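# Suction-pack four cartons flat into the blue container

## Task

Place all four cartons inside the blue container so each rests flat on its floor with the same face upward as originally; they must stay there without the robot supporting them, and both cups must release and withdraw at the end.

## Robot and tools

ROBOT. Two arms, left_arm and right_arm, each ending in a vacuum tool rather than fingers. The controlled point of each arm is its cup point: the middle of the suction cup's rim (36 mm across) when it touches nothing. The cup points along the cup point's own +z axis. About 4 cm back from the rim the tool widens, with its body and a camera sticking out up to roughly 9 cm sideways, so leave room around it.

FRAME. All poses share one scene frame: origin on the table surface midway between the arms, +z up, +x reaching out over the table, and left_arm sits on the +y side. The names left and right do not refer to sides of a picture. Positions are in metres; orientations are quaternions written w first (qw, qx, qy, qz). Reported positions get less accurate the farther an arm reaches.

THE 16-NUMBER ROW. Both arm-moving tools take rows of exactly 16 plain numbers, always covering both arms: left x, y, z, qw, qx, qy, qz, left suction, then the same eight for the right arm. The first seven of each half are an absolute target pose for that cup point in the scene frame (not an offset). The eighth is suction, in -1 to 1: above 0.01 means on, 0.01 or less means off, and it persists. To leave an arm alone, repeat its full last reported pose and its current suction value; sending 0 is an off command. To hold an orientation, keep sending the same quaternion rather than copying a drifted reported one. A target more than 0.6 m from the arm's last reported position along any of its cup-point axes is refused outright. Each control step the command is also clipped to at most 100 mm and 16 degrees from the measured pose, and commands are smoothed with about 0.17 s of lag; position wins over orientation if both cannot be met.

TOOLS.
- execute_actions {actions, pictures}: actions holds at most one item. An empty list just reports the state. {"rows": [...], "steps": n} plays 1 to 15 rows, one per 1/30 s step (n up to 15, default 15; the last row repeats if rows run out). {"steps": n} alone is a wait of up to 300 steps counted from the previous result, including reply time. pictures toggles images.
- move {target, speed, stop_force}: target is one 16-number row. Each cup point travels a straight line to its pose, both finishing together, taking 0.5 to 10 s (cut off at 10 s). speed is the path top speed in m/s, 0.002 to 0.5, default 0.25; turning is capped at twice that in rad/s. The path ignores obstacles and the other arm, and the real cup may lag, wander or overshoot speed, especially near full stretch. stop_force (N, 13 to 80, shared by both arms, not allowed in the first 0.2 s) ends an arm's path once its wrist sensor feels that much extra push against the motion for 2 steps; the arm then backs to where it was 2 steps earlier and holds. Use it with slow speeds to approach surfaces; the push may briefly exceed it. It is unreliable if the cup also rotates, and should be omitted when lifting off something the cup presses on. Result adds a move: line with the ending (done, off_target, moving, held, fault, contact) and the limits that acted (paced = pose clipped, held = steps blocked), plus each cup point's distance from its target.
- wait {seconds}: 0 to 10 s of running with no new commands.
- zoom_image {camera, region}: closer view of cam_left_wrist or cam_right_wrist; region [x0, y0, x1, y1] in pixels, top-left origin, at most 504 by 504.
- finished_scene {scene}: ends the current scene (give its number); irreversible, and its result reports success.

RESULTS. Each arm line gives cup point position, quaternion and velocities. Also: joint positions and torques (noisy, offset, nonzero in free air), wrist force and torque in the tool's own axes (offset up to about 5.5 N, noise up to 3.4 N, saturating near 100 N; force points back into the arm when pressing), suction_measured (near 0 with no seal, 0.83+ when airtight) and part_present (1 above 0.50, back to 0 below 0.45). A Hand target line shows where the controller is currently heading. A pose unreachable line or HELD mark means a clearance check altered or blocked that step. Images come from cam_left_wrist then cam_right_wrist (672x504), with calibration given.

GRASPING. Turn suction on and press the rim fully onto a smooth flat face of a carton, away from edges, seams or holes. Vacuum shortens the cup, so a held object sits up to about 12 mm nearer the tool. To release, set the carton down on the container floor, then switch suction off and lift at least 15 mm. If the cup seals to the table, suction off frees it.

AVOID. The arms are stiff: driving even slightly past a firm contact can trigger a fault. Joint torque over its limit, or 150 N external force, stops that arm for 10 s. Holding loads heats motors; at 85 C brakes engage until cooled (warning from 70 C). Do not let arms collide or press on each other, do not drop, slam or knock anything, and never push items off the table. Loose objects may be nudged occasionally by outside pushes.

Each tool is called by a JSON object that holds its "name" and its "arguments".

## Session

{"name": "execute_actions", "arguments": {"actions": []}}

Scene clock: 0.00 s of 6000.00 s.
left_arm: end_effector_position=(+0.5808, +0.6565, +0.1997) suction_measured=0.01 part_present=0 end_effector_quat_wxyz=(+0.000, -0.246, +0.969, +0.000) end_effector_velocity=(+0.000, -0.000, +0.000) end_effector_angular_velocity=(-0.001, -0.001, -0.002) | right_arm: end_effector_position=(+0.5734, -0.3945, +0.1996) suction_measured=0.00 part_present=0 end_effector_quat_wxyz=(-0.000, +0.188, +0.982, +0.001) end_effector_velocity=(-0.000, -0.000, +0.000) end_effector_angular_velocity=(+0.000, -0.000, +0.000)
Joint positions: left_arm=[-0.281 -1.557  2.143 -2.158 -1.57   2.339] | right_arm=[-0.279 -1.557  2.143 -2.157 -1.569 -2.897]
Joint velocities: left_arm=[-0.     0.    -0.001 -0.    -0.     0.002] | right_arm=[-0. -0.  0.  0.  0. -0.]
Joint torques (N m, as the arm reports them, + toward a larger angle): no reading
Wrist force (N, on the end effector, along its own x y z axes, offset not removed): no reading
Wrist torque (N m, same axes, about the end effector's origin, offset not removed): no reading
Hand target (left_arm): +0.581, +0.657, +0.200; +0.000, -0.246, +0.969, +0.000
Hand target (right_arm): +0.573, -0.394, +0.200; -0.000, +0.188, +0.982, +0.001

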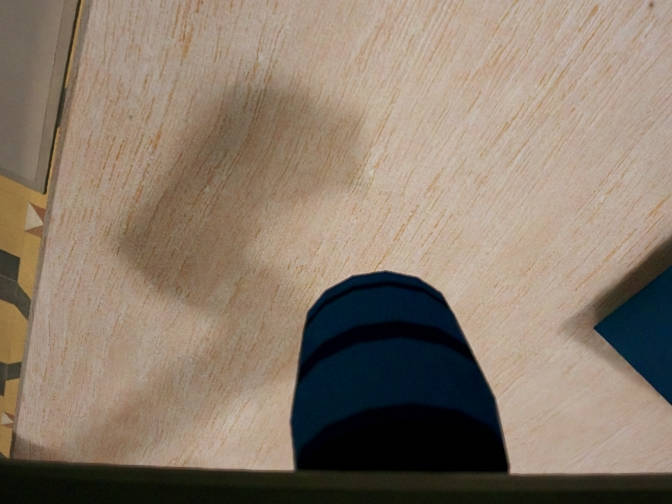

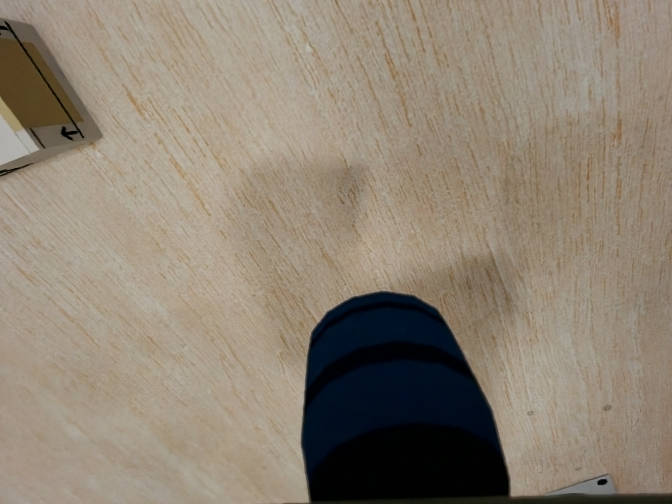

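{"name": "move", "arguments": {"target": [0.55,0.45,0.5,0,-0.246,0.969,0,0,0.55,-0.35,0.5,0,0.188,0.982,0,0], "speed": 0.4}}

Scene clock: 8.23 s of 6000.00 s.
left_arm: end_effector_position=(+0.5496, +0.4504, +0.4999) suction_measured=0.01 part_present=0 end_effector_quat_wxyz=(+0.000, -0.246, +0.969, -0.000) end_effector_velocity=(+0.000, -0.001, +0.002) end_effector_angular_velocity=(+0.002, +0.000, +0.001) | right_arm: end_effector_position=(+0.5495, -0.3500, +0.4999) suction_measured=0.00 part_present=0 end_effector_quat_wxyz=(-0.000, +0.188, +0.982, -0.000) end_effector_velocity=(+0.000, -0.000, +0.001) end_effector_angular_velocity=(-0.000, +0.003, -0.000)
Joint positions: left_arm=[-0.607 -1.698  1.718 -1.591 -1.571  2.012] | right_arm=[-0.208 -1.739  1.752 -1.584 -1.571 -2.826]
Joint velocities: left_arm=[-0.002  0.002 -0.004  0.004  0.001 -0.003] | right_arm=[ 0.     0.001 -0.003  0.005 -0.001  0.001]
Joint torques (N m, as the arm reports them, + toward a larger angle): left_arm=[-24.53 -21.73 -55.99  -0.08   1.58  -3.53] | right_arm=[ 12.62 -23.94 -53.64  -0.35  -2.39   2.24]
Wrist force (N, on the end effector, along its own x y z axes, offset not removed): left_arm=[-1.2 -4.0 -3.3] | right_arm=[0.9 0.9 2.5]
Wrist torque (N m, same axes, about the end effector's origin, offset not removed): left_arm=[-0.61 0.11 0.09] | right_arm=[0.02 -0.24 0.01]
Hand target (left_arm): +0.550, +0.450, +0.500; +0.000, -0.246, +0.969, -0.000
Hand target (right_arm): +0.550, -0.350, +0.500; -0.000, +0.188, +0.982, -0.000
Off the commanded pose (left_arm): 0.001 m, 0 deg.
Off the commanded pose (right_arm): 0.001 m, 0 deg.
After step 90, 3.57 s passed at rest.
move: done
camera_calibration (this result's frames):
cam_left_wrist: T_world_to_cam=[[0.513005, -0.858367, 0.00563173, 0.106142], [-0.759221, -0.450669, 0.469554, 0.403731], [-0.400512, -0.245159, -0.882886, 0.852046], [0, 0, 0, 1]] pos_world=[0.593324, 0.481945, 0.562088]
cam_right_wrist: T_world_to_cam=[[-0.400667, -0.916045, 0.0181169, -0.0975965], [-0.821834, 0.368061, 0.43488, 0.390568], [-0.405037, 0.159353, -0.900306, 0.806793], [0, 0, 0, 1]] pos_world=[0.60866, -0.36172, 0.558279]

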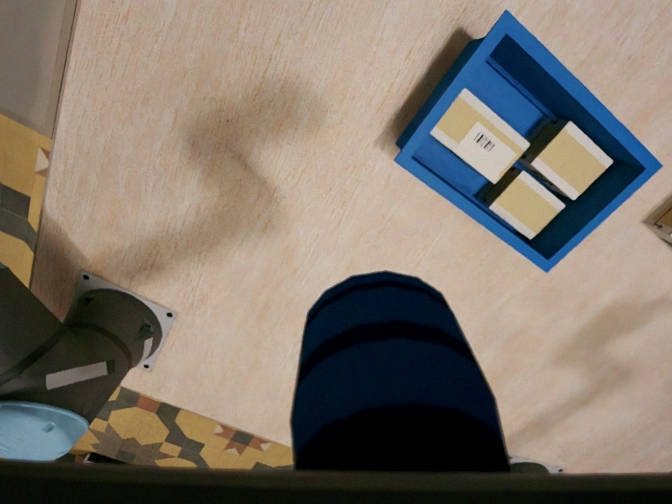

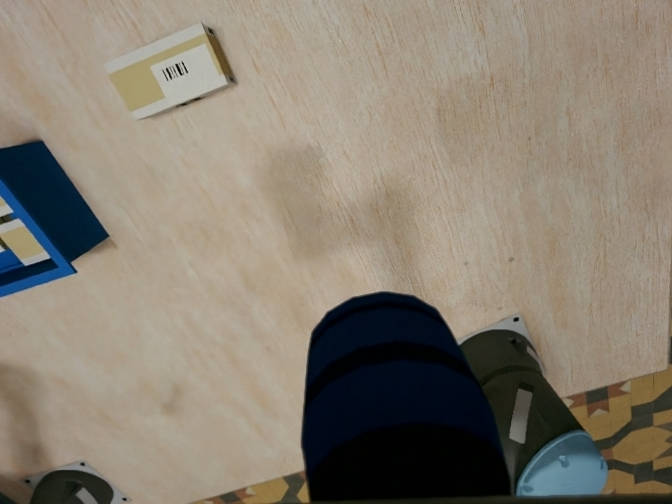

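{"name": "move", "arguments": {"target": [0.59,0.14,0.38,0,-0.246,0.969,0,0,0.55,-0.25,0.38,0,0.188,0.982,0,0], "speed": 0.4}}

Scene clock: 19.57 s of 6000.00 s.
left_arm: end_effector_position=(+0.5898, +0.1402, +0.3803) suction_measured=0.01 part_present=0 end_effector_quat_wxyz=(-0.000, -0.246, +0.969, -0.000) end_effector_velocity=(+0.001, -0.002, -0.000) end_effector_angular_velocity=(+0.000, -0.001, -0.000) | right_arm: end_effector_position=(+0.5499, -0.2501, +0.3801) suction_measured=0.00 part_present=0 end_effector_quat_wxyz=(-0.000, +0.188, +0.982, -0.000) end_effector_velocity=(-0.000, +0.001, -0.001) end_effector_angular_velocity=(+0.000, -0.000, +0.000)
Joint positions: left_arm=[-0.882 -1.35   1.563 -1.784 -1.571  1.738] | right_arm=[-0.042 -1.661  1.897 -1.806 -1.571 -2.661]
Joint velocities: left_arm=[-0.001  0.004 -0.005 -0.     0.001 -0.001] | right_arm=[ 0.001  0.001  0.001 -0.002  0.     0.001]
Joint torques (N m, as the arm reports them, + toward a larger angle): left_arm=[-15.88 -48.46 -56.34  -7.24   1.53  -3.52] | right_arm=[  8.9  -27.19 -40.52  -7.23  -2.23   2.27]
Wrist force (N, on the end effector, along its own x y z axes, offset not removed): left_arm=[3.7 -2.7 1.7] | right_arm=[0.8 2.7 1.1]
Wrist torque (N m, same axes, about the end effector's origin, offset not removed): left_arm=[-0.31 -0.62 0.18] | right_arm=[0.20 -0.25 0.17]
Hand target (left_arm): +0.590, +0.140, +0.380; -0.000, -0.246, +0.969, -0.000
Hand target (right_arm): +0.550, -0.250, +0.380; -0.000, +0.188, +0.982, -0.000
Off the commanded pose (left_arm): 0.000 m, 0 deg.
Off the commanded pose (right_arm): 0.000 m, 0 deg.
After step 90, 6.77 s passed at rest.
move: done
camera_calibration (this result's frames):
cam_left_wrist: T_world_to_cam=[[0.513035, -0.85835, 0.00548566, -0.180068], [-0.75913, -0.45073, 0.469642, 0.350578], [-0.400645, -0.245107, -0.88284, 0.686578], [0, 0, 0, 1]] pos_world=[0.633589, 0.17174, 0.44248]
cam_right_wrist: T_world_to_cam=[[-0.400663, -0.916044, 0.0182497, -0.00377521], [-0.821718, 0.368074, 0.435088, 0.406077], [-0.405277, 0.159327, -0.900203, 0.683252], [0, 0, 0, 1]] pos_world=[0.609074, -0.261786, 0.438455]

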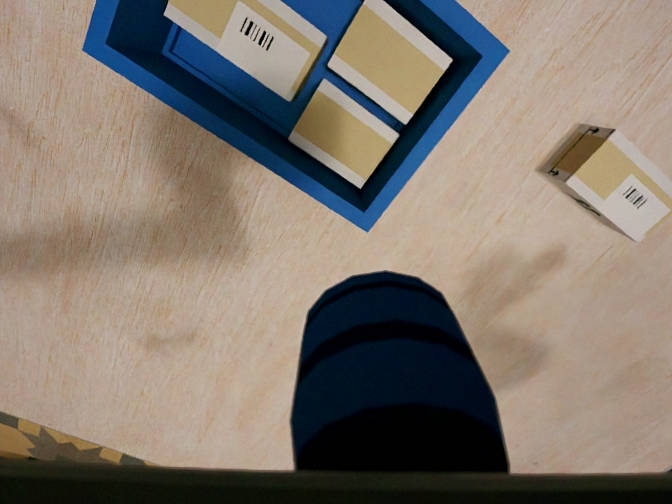

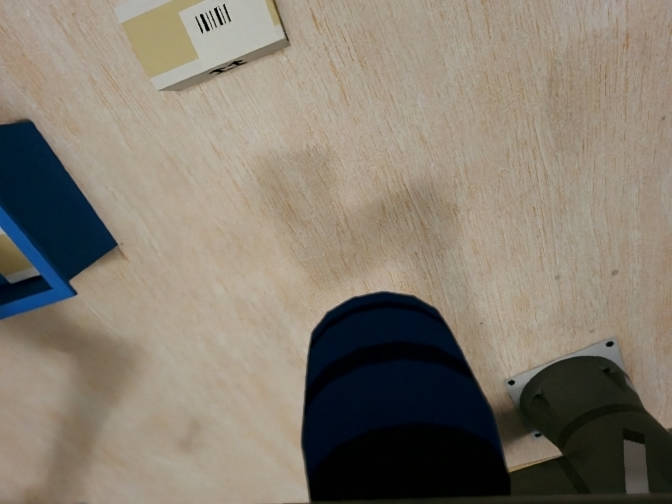

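{"name": "move", "arguments": {"target": [0.65,0.19,0.38,0,-0.246,0.969,0,0,0.55,-0.3,0.38,0,0.188,0.982,0,0], "speed": 0.4}}

Scene clock: 23.13 s of 6000.00 s.
left_arm: end_effector_position=(+0.6498, +0.1898, +0.3800) suction_measured=0.01 part_present=0 end_effector_quat_wxyz=(+0.000, -0.246, +0.969, +0.000) end_effector_velocity=(+0.002, +0.002, -0.000) end_effector_angular_velocity=(-0.000, +0.001, +0.000) | right_arm: end_effector_position=(+0.5501, -0.2998, +0.3800) suction_measured=0.00 part_present=0 end_effector_quat_wxyz=(+0.000, +0.188, +0.982, +0.000) end_effector_velocity=(+0.000, -0.001, -0.000) end_effector_angular_velocity=(+0.001, -0.000, +0.001)
Joint positions: left_arm=[-0.787 -1.321  1.527 -1.777 -1.571  1.833] | right_arm=[-0.124 -1.69   1.922 -1.803 -1.571 -2.742]
Joint velocities: left_arm=[ 0.003  0.002 -0.002  0.001 -0.001  0.003] | right_arm=[-0.003 -0.     0.001 -0.001  0.001 -0.003]
Joint torques (N m, as the arm reports them, + toward a larger angle): left_arm=[ 18.7  -53.55 -54.95  -0.06  -1.81   3.27] | right_arm=[ -6.05 -48.09 -39.44  -0.64   1.99  -1.3 ]
Wrist force (N, on the end effector, along its own x y z axes, offset not removed): left_arm=[-6.1 1.1 -0.3] | right_arm=[0.9 2.1 5.0]
Wrist torque (N m, same axes, about the end effector's origin, offset not removed): left_arm=[0.22 0.97 0.15] | right_arm=[0.09 -0.34 0.11]
Hand target (left_arm): +0.650, +0.190, +0.380; +0.000, -0.246, +0.969, +0.000
Hand target (right_arm): +0.550, -0.300, +0.380; +0.000, +0.188, +0.982, +0.000
Off the commanded pose (left_arm): 0.000 m, 0 deg.
Off the commanded pose (right_arm): 0.000 m, 0 deg.
move: done
camera_calibration (this result's frames):
cam_left_wrist: T_world_to_cam=[[0.513057, -0.858339, 0.00514549, -0.168103], [-0.759107, -0.450928, 0.469489, 0.418634], [-0.400661, -0.24478, -0.882923, 0.722517], [0, 0, 0, 1]] pos_world=[0.693519, 0.221343, 0.442248]
cam_right_wrist: T_world_to_cam=[[-0.400682, -0.916039, 0.018077, -0.0491349], [-0.821882, 0.368077, 0.434775, 0.424795], [-0.404924, 0.159349, -0.900358, 0.691043], [0, 0, 0, 1]] pos_world=[0.609264, -0.311484, 0.438384]

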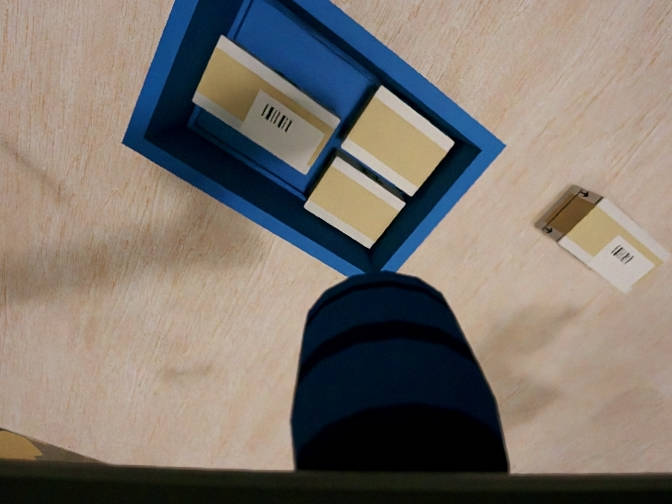

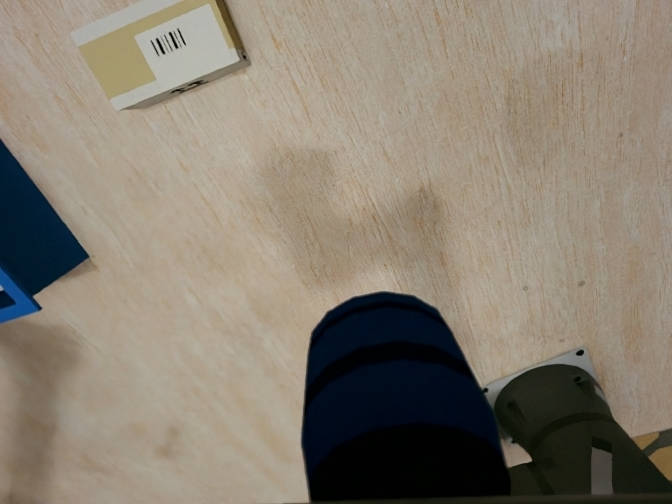

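{"name": "zoom_image", "arguments": {"camera": "cam_left_wrist", "region": [110,0,530,290]}}

Region (110, 0, 530, 290) of cam_left_wrist's 672x504 image, scaled by 1.200, with more detail than that image has; it fills the top 348 rows of this view, and the rest is white.

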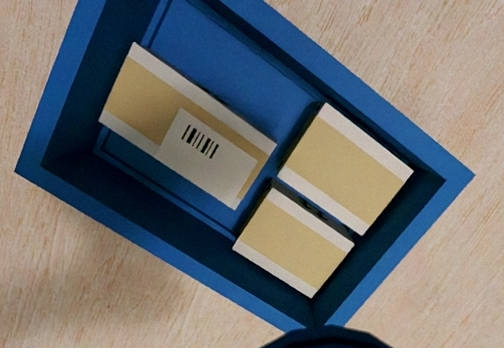

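{"name": "move", "arguments": {"target": [0.63,0.33,0.3,0,0.775,0.632,0,0,0.65,-0.19,0.3,0,0.188,0.982,0,0], "speed": 0.4}}

Scene clock: 111.47 s of 6000.00 s.
left_arm: end_effector_position=(+0.6302, +0.3299, +0.3000) suction_measured=0.01 part_present=0 end_effector_quat_wxyz=(-0.000, +0.775, +0.633, +0.000) end_effector_velocity=(-0.000, +0.001, -0.001) end_effector_angular_velocity=(-0.001, +0.001, -0.014) | right_arm: end_effector_position=(+0.6498, -0.1899, +0.3001) suction_measured=0.00 part_present=0 end_effector_quat_wxyz=(-0.000, +0.188, +0.982, -0.000) end_effector_velocity=(+0.000, +0.001, +0.001) end_effector_angular_velocity=(+0.000, -0.001, +0.001)
Joint positions: left_arm=[-0.674 -1.426  1.802 -1.946 -1.571  4.215] | right_arm=[ 0.025 -1.427  1.803 -1.946 -1.571 -2.593]
Joint velocities: left_arm=[ 0.001 -0.     0.002 -0.001 -0.001  0.015] | right_arm=[ 0.001 -0.    -0.001 -0.    -0.     0.001]
Joint torques (N m, as the arm reports them, + toward a larger angle): left_arm=[ 25.27 -79.85 -27.27  -7.78  -2.11   4.35] | right_arm=[ 10.48 -44.63 -51.02  -7.34  -1.82   1.92]
Wrist force (N, on the end effector, along its own x y z axes, offset not removed): left_arm=[-1.0 -2.2 1.7] | right_arm=[2.4 3.4 2.2]
Wrist torque (N m, same axes, about the end effector's origin, offset not removed): left_arm=[-0.45 0.10 0.32] | right_arm=[0.35 -0.55 0.09]
Hand target (left_arm): +0.630, +0.330, +0.300; -0.000, +0.775, +0.632, +0.000
Hand target (right_arm): +0.650, -0.190, +0.300; -0.000, +0.188, +0.982, -0.000
Off the commanded pose (left_arm): 0.000 m, 0 deg.
Off the commanded pose (right_arm): 0.000 m, 0 deg.
After step 90, 81.87 s passed at rest.
move: done
camera_calibration (this result's frames):
cam_left_wrist: T_world_to_cam=[[-0.987272, 0.158959, 0.00518884, 0.572469], [0.142736, 0.871179, 0.469759, -0.500014], [0.0701517, 0.46452, -0.88278, 0.14756], [0, 0, 0, 1]] pos_world=[0.626201, 0.276059, 0.362178]
cam_right_wrist: T_world_to_cam=[[-0.400667, -0.916042, 0.0182536, 0.0928647], [-0.821736, 0.368087, 0.435042, 0.50085], [-0.405236, 0.159307, -0.900225, 0.642073], [0, 0, 0, 1]] pos_world=[0.708966, -0.201576, 0.358424]

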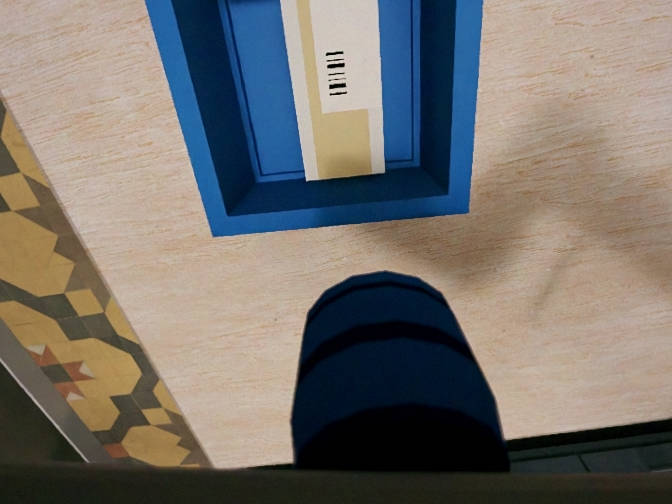

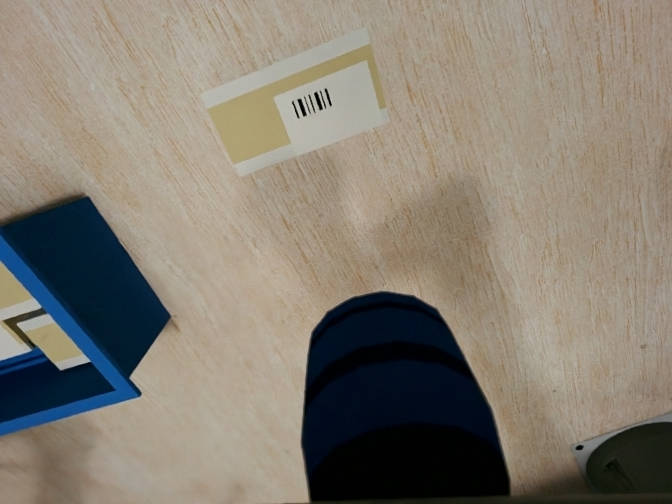

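{"name": "move", "arguments": {"target": [0.637,0.275,0.13,0,0.775,0.632,0,0,0.708,-0.175,0.11,0,0.188,0.982,0,0], "speed": 0.3}}

Scene clock: 169.20 s of 6000.00 s.
left_arm: end_effector_position=(+0.6370, +0.2750, +0.1302) suction_measured=0.01 part_present=0 end_effector_quat_wxyz=(-0.000, +0.775, +0.632, -0.000) end_effector_velocity=(-0.000, -0.001, -0.002) end_effector_angular_velocity=(-0.001, +0.001, +0.001) | right_arm: end_effector_position=(+0.7081, -0.1749, +0.1102) suction_measured=0.00 part_present=0 end_effector_quat_wxyz=(+0.000, +0.188, +0.982, -0.000) end_effector_velocity=(+0.001, +0.001, -0.001) end_effector_angular_velocity=(+0.001, -0.001, +0.000)
Joint positions: left_arm=[-0.722 -1.235  1.897 -2.233 -1.571  4.168] | right_arm=[ 0.031 -1.177  1.855 -2.249 -1.571 -2.587]
Joint velocities: left_arm=[-0.     0.003  0.    -0.003 -0.002 -0.001] | right_arm=[ 0.     0.003 -0.001 -0.004  0.     0.   ]
Joint torques (N m, as the arm reports them, + toward a larger angle): left_arm=[-16.02 -53.02 -28.86  -7.94   1.63  -3.22] | right_arm=[ 12.24 -61.85 -45.77  -7.59   1.8    1.97]
Wrist force (N, on the end effector, along its own x y z axes, offset not removed): left_arm=[-3.6 -3.7 -4.1] | right_arm=[1.2 0.6 4.5]
Wrist torque (N m, same axes, about the end effector's origin, offset not removed): left_arm=[-0.50 0.39 0.25] | right_arm=[-0.12 -0.39 0.11]
Hand target (left_arm): +0.637, +0.275, +0.130; +0.000, +0.775, +0.632, -0.000
Hand target (right_arm): +0.708, -0.175, +0.110; -0.000, +0.188, +0.982, -0.000
Off the commanded pose (left_arm): 0.000 m, 0 deg.
Off the commanded pose (right_arm): 0.000 m, 0 deg.
After step 90, 53.37 s passed at rest.
move: done
camera_calibration (this result's frames):
cam_left_wrist: T_world_to_cam=[[-0.987041, 0.160384, 0.00523363, 0.588325], [0.144032, 0.871088, 0.469533, -0.374161], [0.0707464, 0.464202, -0.882899, 0.02243], [0, 0, 0, 1]] pos_world=[0.633005, 0.221157, 0.192405]
cam_right_wrist: T_world_to_cam=[[-0.400668, -0.916044, 0.0181291, 0.133409], [-0.821835, 0.368069, 0.43487, 0.625904], [-0.405033, 0.15934, -0.900311, 0.492224], [0, 0, 0, 1]] pos_world=[0.767209, -0.186598, 0.168549]

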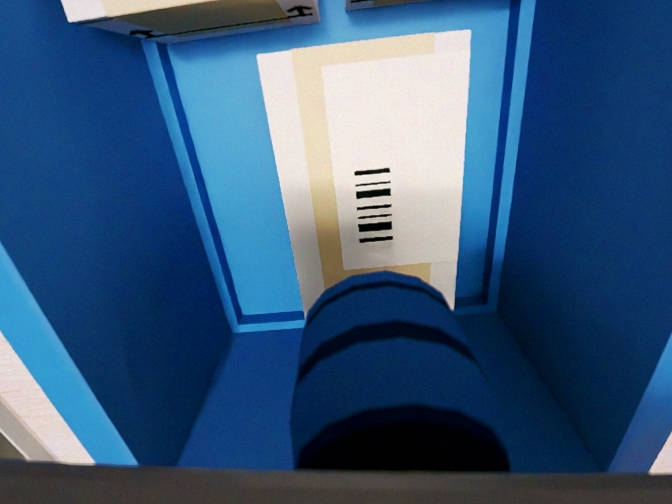

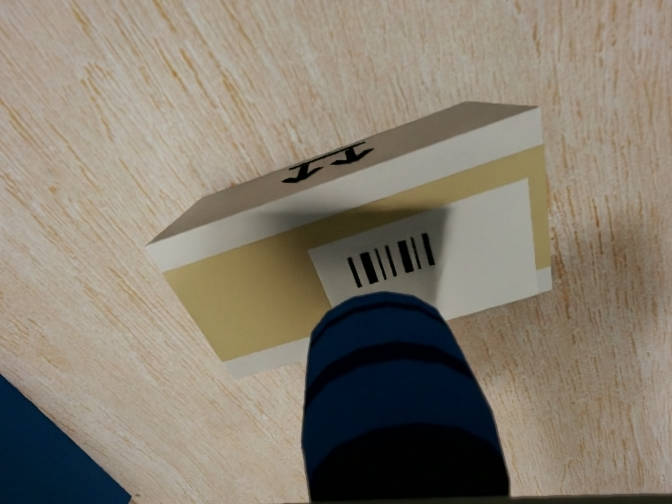

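{"name": "move", "arguments": {"target": [0.625,0.28,0.075,0,0.775,0.632,0,1,0.706,-0.172,0.072,0,0.188,0.982,0,1], "speed": 0.1}}

{"name": "move", "arguments": {"target": [0.625,0.28,0.04,0,0.775,0.632,0,1,0.706,-0.172,0.035,0,0.188,0.982,0,1], "speed": 0.01, "stop_force": 15}}

Scene clock: 182.97 s of 6000.00 s.
left_arm: end_effector_position=(+0.6251, +0.2799, +0.0753) suction_measured=0.01 part_present=0 end_effector_quat_wxyz=(-0.000, +0.775, +0.632, -0.000) end_effector_velocity=(+0.000, -0.000, -0.002) end_effector_angular_velocity=(-0.001, -0.001, +0.001) | right_arm: end_effector_position=(+0.7060, -0.1720, +0.0722) suction_measured=0.00 part_present=0 end_effector_quat_wxyz=(-0.000, +0.188, +0.982, -0.000) end_effector_velocity=(+0.000, -0.000, -0.002) end_effector_angular_velocity=(+0.000, -0.000, -0.000)
Joint positions: left_arm=[-0.728 -1.189  1.956 -2.337 -1.571  4.162] | right_arm=[ 0.035 -1.135  1.878 -2.313 -1.571 -2.583]
Joint velocities: left_arm=[-0.     0.002  0.001 -0.005 -0.    -0.002] | right_arm=[-0.     0.002  0.001 -0.003  0.    -0.   ]
Joint torques (N m, as the arm reports them, + toward a larger angle): left_arm=[-19.34 -52.12 -22.01  -7.16   1.25  -3.12] | right_arm=[ 10.43 -62.82 -30.52  -7.25   2.06   1.75]
Wrist force (N, on the end effector, along its own x y z axes, offset not removed): left_arm=[-0.7 1.7 -0.2] | right_arm=[0.7 2.0 3.0]
Wrist torque (N m, same axes, about the end effector's origin, offset not removed): left_arm=[0.29 -0.02 0.10] | right_arm=[0.10 -0.29 0.05]
Hand target (left_arm): +0.625, +0.280, +0.075; +0.000, +0.775, +0.632, -0.000
Hand target (right_arm): +0.706, -0.172, +0.072; -0.000, +0.188, +0.982, -0.000
Off the commanded pose (left_arm): 0.000 m, 0 deg.
Off the commanded pose (right_arm): 0.000 m, 0 deg.
After step 90, 9.70 s passed at rest.
move: done
camera_calibration (this result's frames):
cam_left_wrist: T_world_to_cam=[[-0.987041, 0.160384, 0.00523217, 0.576022], [0.144031, 0.871079, 0.46955, -0.350998], [0.0707507, 0.464218, -0.882891, -0.0275283], [0, 0, 0, 1]] pos_world=[0.621059, 0.226142, 0.137493]
cam_right_wrist: T_world_to_cam=[[-0.40067, -0.916043, 0.0181198, 0.135944], [-0.82183, 0.368064, 0.434884, 0.639697], [-0.405042, 0.159354, -0.900304, 0.456751], [0, 0, 0, 1]] pos_world=[0.765194, -0.183704, 0.130558]

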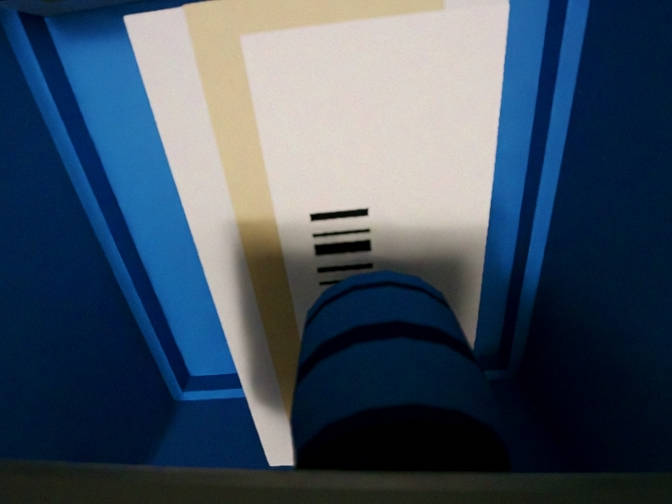

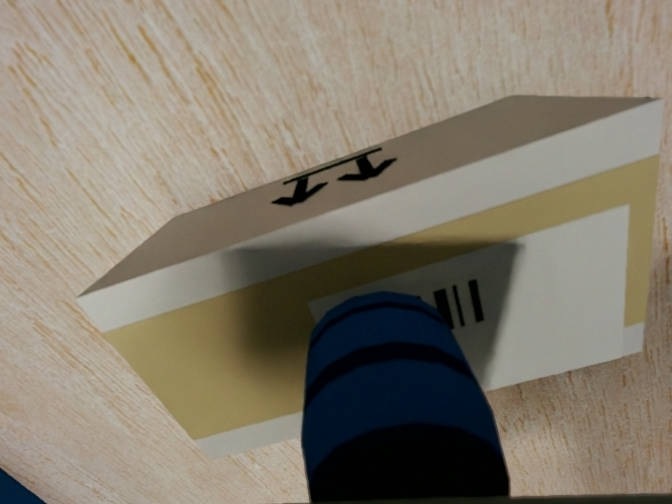

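Scene clock: 186.13 s of 6000.00 s.
left_arm: end_effector_position=(+0.6252, +0.2799, +0.0490) suction_measured=0.91 part_present=1 end_effector_quat_wxyz=(+0.000, +0.775, +0.632, +0.000) end_effector_velocity=(-0.001, +0.001, +0.001) end_effector_angular_velocity=(+0.002, +0.004, +0.000) | right_arm: end_effector_position=(+0.7060, -0.1720, +0.0494) suction_measured=0.88 part_present=1 end_effector_quat_wxyz=(-0.000, +0.188, +0.982, -0.000) end_effector_velocity=(+0.000, -0.000, +0.000) end_effector_angular_velocity=(-0.000, -0.000, -0.000)
Joint positions: left_arm=[-0.728 -1.156  1.969 -2.384 -1.571  4.162] | right_arm=[ 0.035 -1.108  1.889 -2.351 -1.571 -2.583]
Joint velocities: left_arm=[-0.    -0.002 -0.     0.007 -0.001 -0.   ] | right_arm=[-0. -0. -0. -0. -0.  0.]
Joint torques (N m, as the arm reports them, + toward a larger angle): left_arm=[-18.1  -60.99 -15.99   4.44   0.12  -3.07] | right_arm=[  6.19 -75.57 -29.97   2.48   1.49   1.65]
Wrist force (N, on the end effector, along its own x y z axes, offset not removed): left_arm=[-0.3 -0.2 -37.3] | right_arm=[-1.9 4.7 -12.8]
Wrist torque (N m, same axes, about the end effector's origin, offset not removed): left_arm=[-0.04 -0.02 0.01] | right_arm=[0.05 -0.46 0.08]
Hand target (left_arm): +0.625, +0.280, +0.049; +0.000, +0.775, +0.632, +0.000
Hand target (right_arm): +0.706, -0.172, +0.049; +0.000, +0.188, +0.982, +0.000
Off the commanded pose (left_arm): 0.009 m, 0 deg.
Off the commanded pose (right_arm): 0.014 m, 0 deg.
move: contact (left_arm, right_arm)
camera_calibration (this result's frames):
cam_left_wrist: T_world_to_cam=[[-0.987043, 0.160383, 0.00474213, 0.576251], [0.143823, 0.871253, 0.46929, -0.338499], [0.0711347, 0.463891, -0.883031, -0.0508628], [0, 0, 0, 1]] pos_world=[0.621087, 0.226092, 0.111208]
cam_right_wrist: T_world_to_cam=[[-0.400658, -0.916048, 0.0181329, 0.136362], [-0.821822, 0.368054, 0.434907, 0.649578], [-0.40507, 0.159347, -0.900293, 0.436255], [0, 0, 0, 1]] pos_world=[0.765186, -0.183682, 0.107779]

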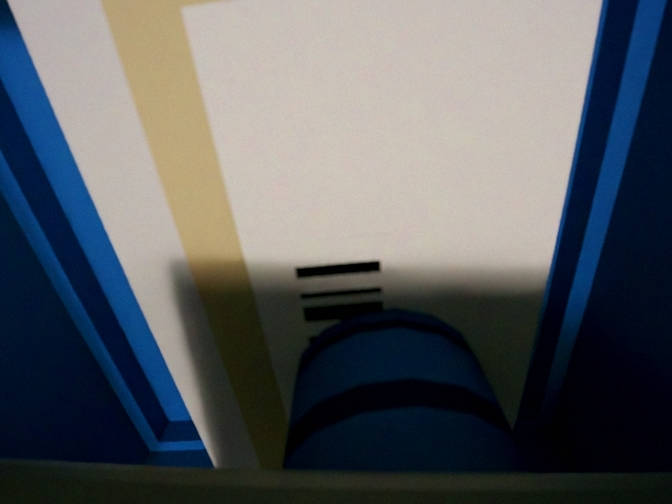

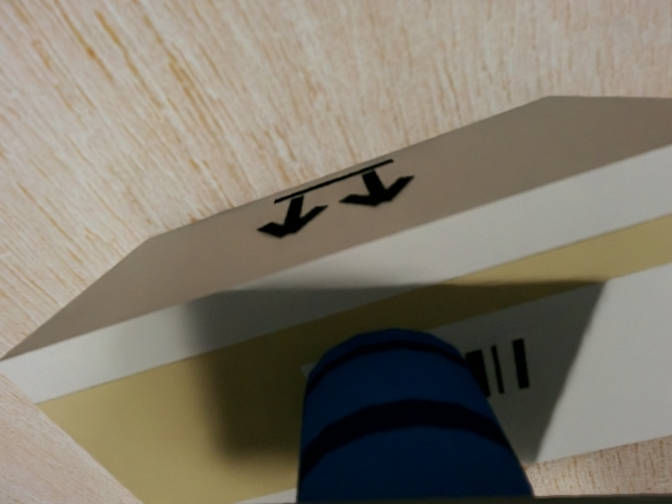

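{"name": "move", "arguments": {"target": [0.625,0.28,0.065,0,0.775,0.632,0,1,0.706,-0.172,0.09,0,0.188,0.982,0,1], "speed": 0.05}}

{"name": "move", "arguments": {"target": [0.575,0.284,0.065,0,0.775,0.632,0,1,0.706,-0.172,0.2,0,0.188,0.982,0,1], "speed": 0.025, "stop_force": 13}}

Scene clock: 194.90 s of 6000.00 s.
left_arm: end_effector_position=(+0.6250, +0.2800, +0.0649) suction_measured=0.91 part_present=1 end_effector_quat_wxyz=(+0.000, +0.775, +0.632, +0.000) end_effector_velocity=(-0.001, +0.001, +0.000) end_effector_angular_velocity=(+0.000, +0.001, +0.001) | right_arm: end_effector_position=(+0.7060, -0.1720, +0.0897) suction_measured=0.88 part_present=1 end_effector_quat_wxyz=(+0.000, +0.188, +0.982, +0.000) end_effector_velocity=(+0.001, -0.000, +0.003) end_effector_angular_velocity=(+0.000, -0.001, -0.000)
Joint positions: left_arm=[-0.728 -1.177  1.962 -2.356 -1.571  4.162] | right_arm=[ 0.035 -1.155  1.869 -2.284 -1.571 -2.583]
Joint velocities: left_arm=[ 0.    -0.001  0.001  0.002 -0.    -0.   ] | right_arm=[-0.    -0.003 -0.002  0.003  0.    -0.   ]
Joint torques (N m, as the arm reports them, + toward a larger angle): left_arm=[ -9.03 -93.75 -44.68  -0.33   0.24  -3.19] | right_arm=[  0.59 -92.26 -46.97  -1.18   1.72   1.34]
Wrist force (N, on the end effector, along its own x y z axes, offset not removed): left_arm=[2.6 0.0 0.0] | right_arm=[2.4 1.6 5.8]
Wrist torque (N m, same axes, about the end effector's origin, offset not removed): left_arm=[0.27 -0.57 0.10] | right_arm=[0.03 -0.52 0.09]
Hand target (left_arm): +0.625, +0.280, +0.065; +0.000, +0.775, +0.632, -0.000
Hand target (right_arm): +0.706, -0.172, +0.090; +0.000, +0.188, +0.982, +0.000
Off the commanded pose (left_arm): 0.000 m, 0 deg.
Off the commanded pose (right_arm): 0.000 m, 0 deg.
After step 90, 4.57 s passed at rest.
move: done
camera_calibration (this result's frames):
cam_left_wrist: T_world_to_cam=[[-0.98704, 0.160387, 0.00520219, 0.575959], [0.144018, 0.871074, 0.469562, -0.346169], [0.0707802, 0.464226, -0.882884, -0.0367303], [0, 0, 0, 1]] pos_world=[0.620949, 0.226214, 0.127123]
cam_right_wrist: T_world_to_cam=[[-0.40069, -0.916035, 0.0181065, 0.135611], [-0.82183, 0.368079, 0.434872, 0.632005], [-0.405023, 0.159368, -0.90031, 0.472519], [0, 0, 0, 1]] pos_world=[0.765119, -0.183708, 0.148116]

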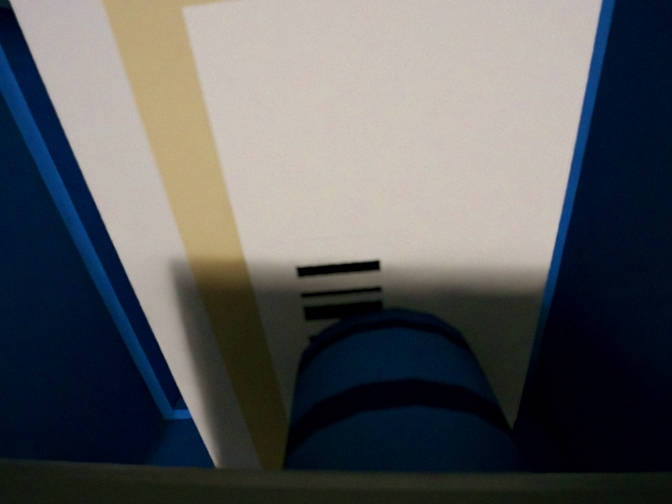

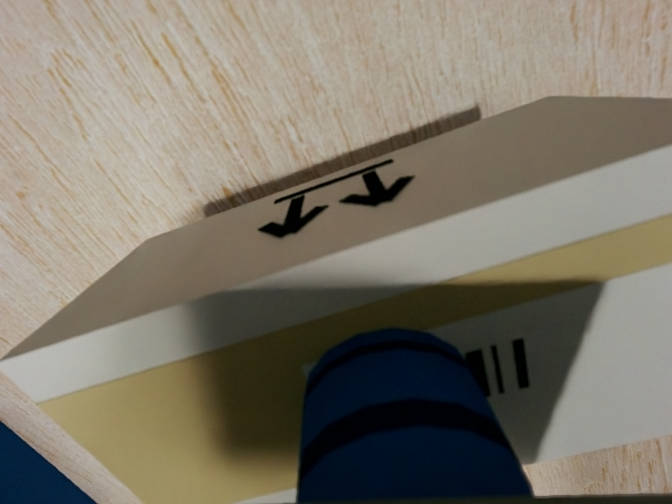

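Scene clock: 199.63 s of 6000.00 s.
left_arm: end_effector_position=(+0.5751, +0.2840, +0.0650) suction_measured=0.91 part_present=1 end_effector_quat_wxyz=(+0.000, +0.775, +0.632, -0.000) end_effector_velocity=(-0.002, +0.000, -0.000) end_effector_angular_velocity=(+0.000, +0.001, +0.001) | right_arm: end_effector_position=(+0.7059, -0.1720, +0.1998) suction_measured=0.88 part_present=1 end_effector_quat_wxyz=(+0.000, +0.188, +0.982, +0.000) end_effector_velocity=(+0.000, +0.000, +0.003) end_effector_angular_velocity=(+0.000, -0.001, +0.000)
Joint positions: left_arm=[-0.772 -1.234  2.051 -2.387 -1.571  4.118] | right_arm=[ 0.035 -1.263  1.79  -2.098 -1.571 -2.583]
Joint velocities: left_arm=[-0.001 -0.001  0.003 -0.001 -0.    -0.002] | right_arm=[ 0.    -0.003 -0.002  0.004 -0.    -0.   ]
Joint torques (N m, as the arm reports them, + toward a larger angle): left_arm=[-17.38 -85.64 -18.45  -7.2   -2.11  -3.04] | right_arm=[ 10.16 -84.25 -50.92  -1.25   1.65  -1.8 ]
Wrist force (N, on the end effector, along its own x y z axes, offset not removed): left_arm=[-0.6 1.5 -0.5] | right_arm=[2.4 2.3 7.5]
Wrist torque (N m, same axes, about the end effector's origin, offset not removed): left_arm=[0.15 0.04 0.19] | right_arm=[0.06 -0.51 0.07]
Hand target (left_arm): +0.575, +0.284, +0.065; +0.000, +0.775, +0.632, -0.000
Hand target (right_arm): +0.706, -0.172, +0.200; +0.000, +0.188, +0.982, +0.000
Off the commanded pose (left_arm): 0.000 m, 0 deg.
Off the commanded pose (right_arm): 0.000 m, 0 deg.
move: done
camera_calibration (this result's frames):
cam_left_wrist: T_world_to_cam=[[-0.987041, 0.160386, 0.00520043, 0.526103], [0.14402, 0.871095, 0.469524, -0.342504], [0.0707752, 0.464188, -0.882904, -0.0349808], [0, 0, 0, 1]] pos_world=[0.571088, 0.230211, 0.127193]
cam_right_wrist: T_world_to_cam=[[-0.400679, -0.91604, 0.0181057, 0.133574], [-0.821835, 0.368069, 0.434871, 0.584083], [-0.405023, 0.159364, -0.900311, 0.571576], [0, 0, 0, 1]] pos_world=[0.765042, -0.183712, 0.258177]

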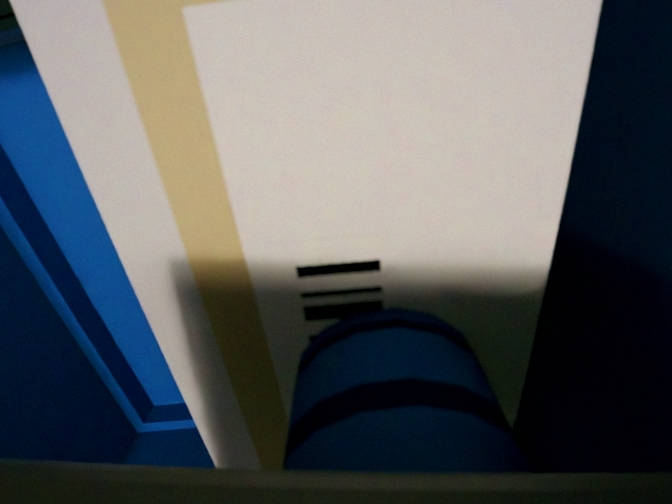

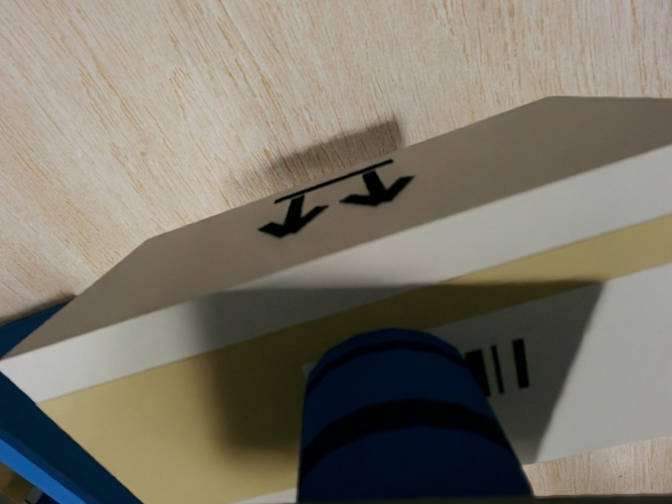

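{"name": "move", "arguments": {"target": [0.579,0.284,0.04,0,0.775,0.632,0,1,0.706,-0.172,0.2,0,0.188,0.982,0,1], "speed": 0.01, "stop_force": 13}}

Scene clock: 210.27 s of 6000.00 s.
left_arm: end_effector_position=(+0.5777, +0.2839, +0.0490) suction_measured=0.91 part_present=1 end_effector_quat_wxyz=(+0.000, +0.775, +0.632, +0.000) end_effector_velocity=(-0.001, +0.001, +0.001) end_effector_angular_velocity=(+0.003, +0.003, +0.000) | right_arm: end_effector_position=(+0.7060, -0.1720, +0.2000) suction_measured=0.88 part_present=1 end_effector_quat_wxyz=(-0.000, +0.188, +0.982, -0.000) end_effector_velocity=(+0.000, -0.001, +0.001) end_effector_angular_velocity=(-0.000, -0.002, -0.001)
Joint positions: left_arm=[-0.769 -1.21   2.055 -2.416 -1.571  4.121] | right_arm=[ 0.035 -1.263  1.79  -2.097 -1.571 -2.583]
Joint velocities: left_arm=[ 0.    -0.003 -0.     0.007 -0.    -0.   ] | right_arm=[-0.001 -0.001  0.    -0.001 -0.     0.   ]
Joint torques (N m, as the arm reports them, + toward a larger angle): left_arm=[  1.23 -70.89  -4.11   3.76   1.23   1.01] | right_arm=[  8.62 -59.54 -50.57  -4.43   0.64  -2.05]
Wrist force (N, on the end effector, along its own x y z axes, offset not removed): left_arm=[-4.1 1.2 -23.4] | right_arm=[1.1 -0.7 7.5]
Wrist torque (N m, same axes, about the end effector's origin, offset not removed): left_arm=[-0.03 0.03 -0.04] | right_arm=[-0.36 -0.42 0.07]
Hand target (left_arm): +0.578, +0.284, +0.049; +0.000, +0.775, +0.632, -0.000
Hand target (right_arm): +0.706, -0.172, +0.200; -0.000, +0.188, +0.982, -0.000
Off the commanded pose (left_arm): 0.009 m, 0 deg.
Off the commanded pose (right_arm): 0.000 m, 0 deg.
After step 90, 5.63 s passed at rest.
move: contact (left_arm)
camera_calibration (this result's frames):
cam_left_wrist: T_world_to_cam=[[-0.987044, 0.160382, 0.00477244, 0.528813], [0.143839, 0.871273, 0.469248, -0.335246], [0.0711007, 0.463854, -0.883054, -0.0492776], [0, 0, 0, 1]] pos_world=[0.573687, 0.230136, 0.111275]
cam_right_wrist: T_world_to_cam=[[-0.400669, -0.916044, 0.018132, 0.13361], [-0.821819, 0.368064, 0.434906, 0.584043], [-0.405066, 0.159352, -0.900293, 0.571825], [0, 0, 0, 1]] pos_world=[0.765138, -0.183694, 0.258384]

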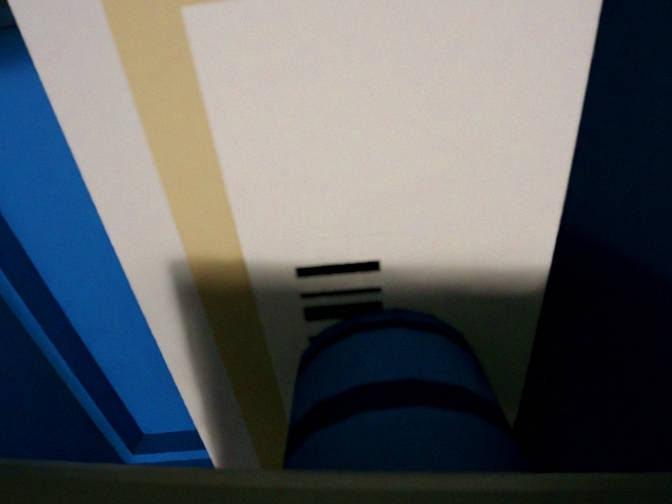

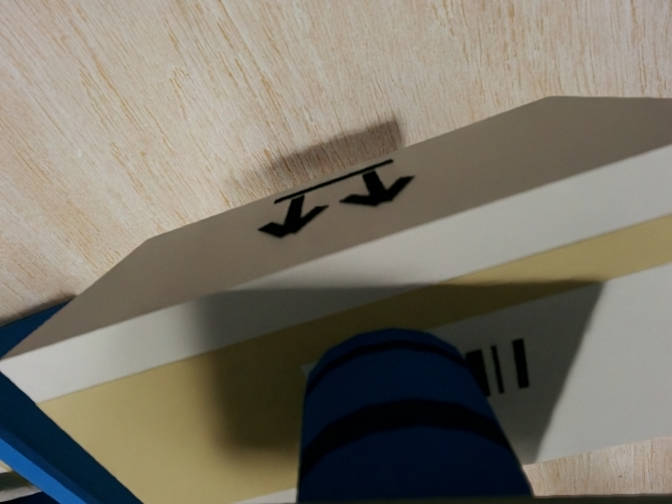

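Landed at floor height. Release and rise.

{"name": "execute_actions", "arguments": {"actions": [{"rows":[[0.5777,0.2839,0.05,0,0.775,0.632,0,0,0.706,-0.172,0.2,0,0.188,0.982,0,1]],"steps":12}], "pictures": false}}

{"name": "move", "arguments": {"target": [0.6,0.33,0.3,0,0.775,0.632,0,0,0.706,-0.2,0.2,0,0.188,0.982,0,1], "speed": 0.2}}

Scene clock: 215.23 s of 6000.00 s.
left_arm: end_effector_position=(+0.5777, +0.2838, +0.0500) suction_measured=0.01 part_present=0 end_effector_quat_wxyz=(+0.000, +0.775, +0.632, -0.000) end_effector_velocity=(+0.000, +0.000, +0.000) end_effector_angular_velocity=(+0.001, -0.000, +0.000) | right_arm: end_effector_position=(+0.7060, -0.1720, +0.2000) suction_measured=0.88 part_present=1 end_effector_quat_wxyz=(-0.000, +0.188, +0.982, +0.000) end_effector_velocity=(+0.000, -0.000, -0.000) end_effector_angular_velocity=(-0.000, -0.000, -0.000)
Joint positions: left_arm=[-0.77  -1.211  2.054 -2.414 -1.571  4.121] | right_arm=[ 0.035 -1.263  1.79  -2.097 -1.571 -2.583]
Joint velocities: left_arm=[-0.    -0.    -0.     0.001  0.001 -0.001] | right_arm=[-0.  0. -0. -0. -0.  0.]
Joint torques (N m, as the arm reports them, + toward a larger angle): left_arm=[  4.08 -73.64 -35.22   1.21   1.57   0.9 ] | right_arm=[  6.16 -59.55 -51.12  -8.    -0.24  -1.92]
Wrist force (N, on the end effector, along its own x y z axes, offset not removed): left_arm=[-4.6 -0.8 -15.3] | right_arm=[2.0 5.0 5.4]
Wrist torque (N m, same axes, about the end effector's origin, offset not removed): left_arm=[0.07 0.48 0.18] | right_arm=[0.60 -0.50 0.14]
Hand target (left_arm): +0.578, +0.284, +0.050; +0.000, +0.775, +0.632, -0.000
Hand target (right_arm): +0.706, -0.172, +0.200; -0.000, +0.188, +0.982, +0.000
Off the commanded pose (left_arm): 0.000 m, 0 deg.
Off the commanded pose (right_arm): 0.000 m, 0 deg.
Steps of this call (steps 1 to 90: nothing new was sent; then 1.57 s passed at rest; steps 91 to 102: all 12 steps of this action). Readings (end_effector_position | what the end effector reports):
91: left_arm (+0.5775, +0.2840, +0.0494) | right_arm (+0.7060, -0.1720, +0.2000) | left_arm suction_measured=0.85 part_present=1 | right_arm suction_measured=0.88 part_present=1
92: left_arm (+0.5776, +0.2839, +0.0495) | right_arm (+0.7060, -0.1720, +0.2000) | left_arm suction_measured=0.35 part_present=0 | right_arm suction_measured=0.88 part_present=1
94: left_arm (+0.5777, +0.2838, +0.0498) | right_arm (+0.7060, -0.1720, +0.2000) | left_arm suction_measured=0.01 part_present=0 | right_arm suction_measured=0.88 part_present=1
98: left_arm (+0.5777, +0.2838, +0.0500) | right_arm (+0.7060, -0.1720, +0.2000) | left_arm suction_measured=0.01 part_present=0 | right_arm suction_measured=0.88 part_present=1
102: the state above

Scene clock: 217.33 s of 6000.00 s.
left_arm: end_effector_position=(+0.5998, +0.3302, +0.2998) suction_measured=0.01 part_present=0 end_effector_quat_wxyz=(-0.000, +0.775, +0.632, +0.000) end_effector_velocity=(+0.000, +0.000, +0.002) end_effector_angular_velocity=(+0.000, +0.001, +0.000) | right_arm: end_effector_position=(+0.7061, -0.2000, +0.2000) suction_measured=0.88 part_present=1 end_effector_quat_wxyz=(+0.000, +0.188, +0.982, +0.000) end_effector_velocity=(-0.000, -0.001, +0.001) end_effector_angular_velocity=(-0.000, -0.000, -0.001)
Joint positions: left_arm=[-0.701 -1.47   1.852 -1.953 -1.571  4.189] | right_arm=[ 0.001 -1.279  1.811 -2.103 -1.571 -2.617]
Joint velocities: left_arm=[ 0.001 -0.001 -0.003  0.005 -0.     0.   ] | right_arm=[-0.001 -0.001  0.001  0.001 -0.    -0.   ]
Joint torques (N m, as the arm reports them, + toward a larger angle): left_arm=[ 22.17 -73.97 -53.46  -0.29  -1.81   3.56] | right_arm=[ -8.14 -83.54 -37.45  -7.91  -1.48  -1.81]
Wrist force (N, on the end effector, along its own x y z axes, offset not removed): left_arm=[-2.6 4.8 -4.7] | right_arm=[4.0 3.2 6.2]
Wrist torque (N m, same axes, about the end effector's origin, offset not removed): left_arm=[0.67 0.45 0.09] | right_arm=[0.31 -0.72 0.01]
Hand target (left_arm): +0.600, +0.330, +0.300; -0.000, +0.775, +0.632, +0.000
Hand target (right_arm): +0.706, -0.200, +0.200; +0.000, +0.188, +0.982, +0.000
Off the commanded pose (left_arm): 0.000 m, 0 deg.
Off the commanded pose (right_arm): 0.000 m, 0 deg.
move: done
camera_calibration (this result's frames):
cam_left_wrist: T_world_to_cam=[[-0.987042, 0.160378, 0.00516039, 0.541856], [0.143985, 0.871041, 0.469634, -0.496492], [0.0708239, 0.464292, -0.882846, 0.149079], [0, 0, 0, 1]] pos_world=[0.595763, 0.276347, 0.361987]
cam_right_wrist: T_world_to_cam=[[-0.400671, -0.916044, 0.0180828, 0.108034], [-0.821857, 0.368058, 0.434837, 0.594451], [-0.404986, 0.159365, -0.900327, 0.576265], [0, 0, 0, 1]] pos_world=[0.765219, -0.211666, 0.258383]

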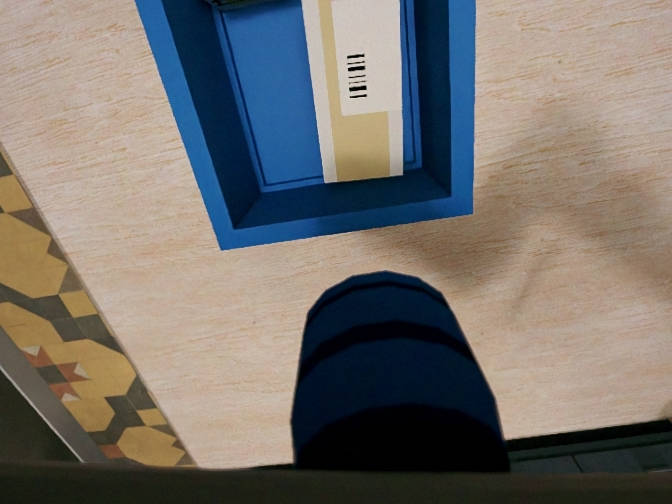

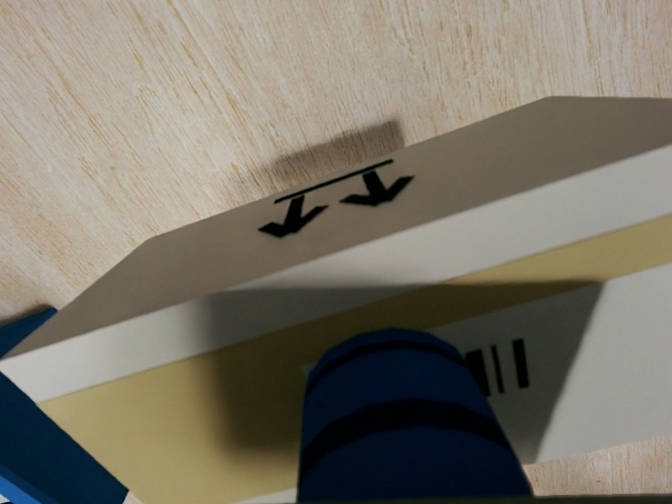

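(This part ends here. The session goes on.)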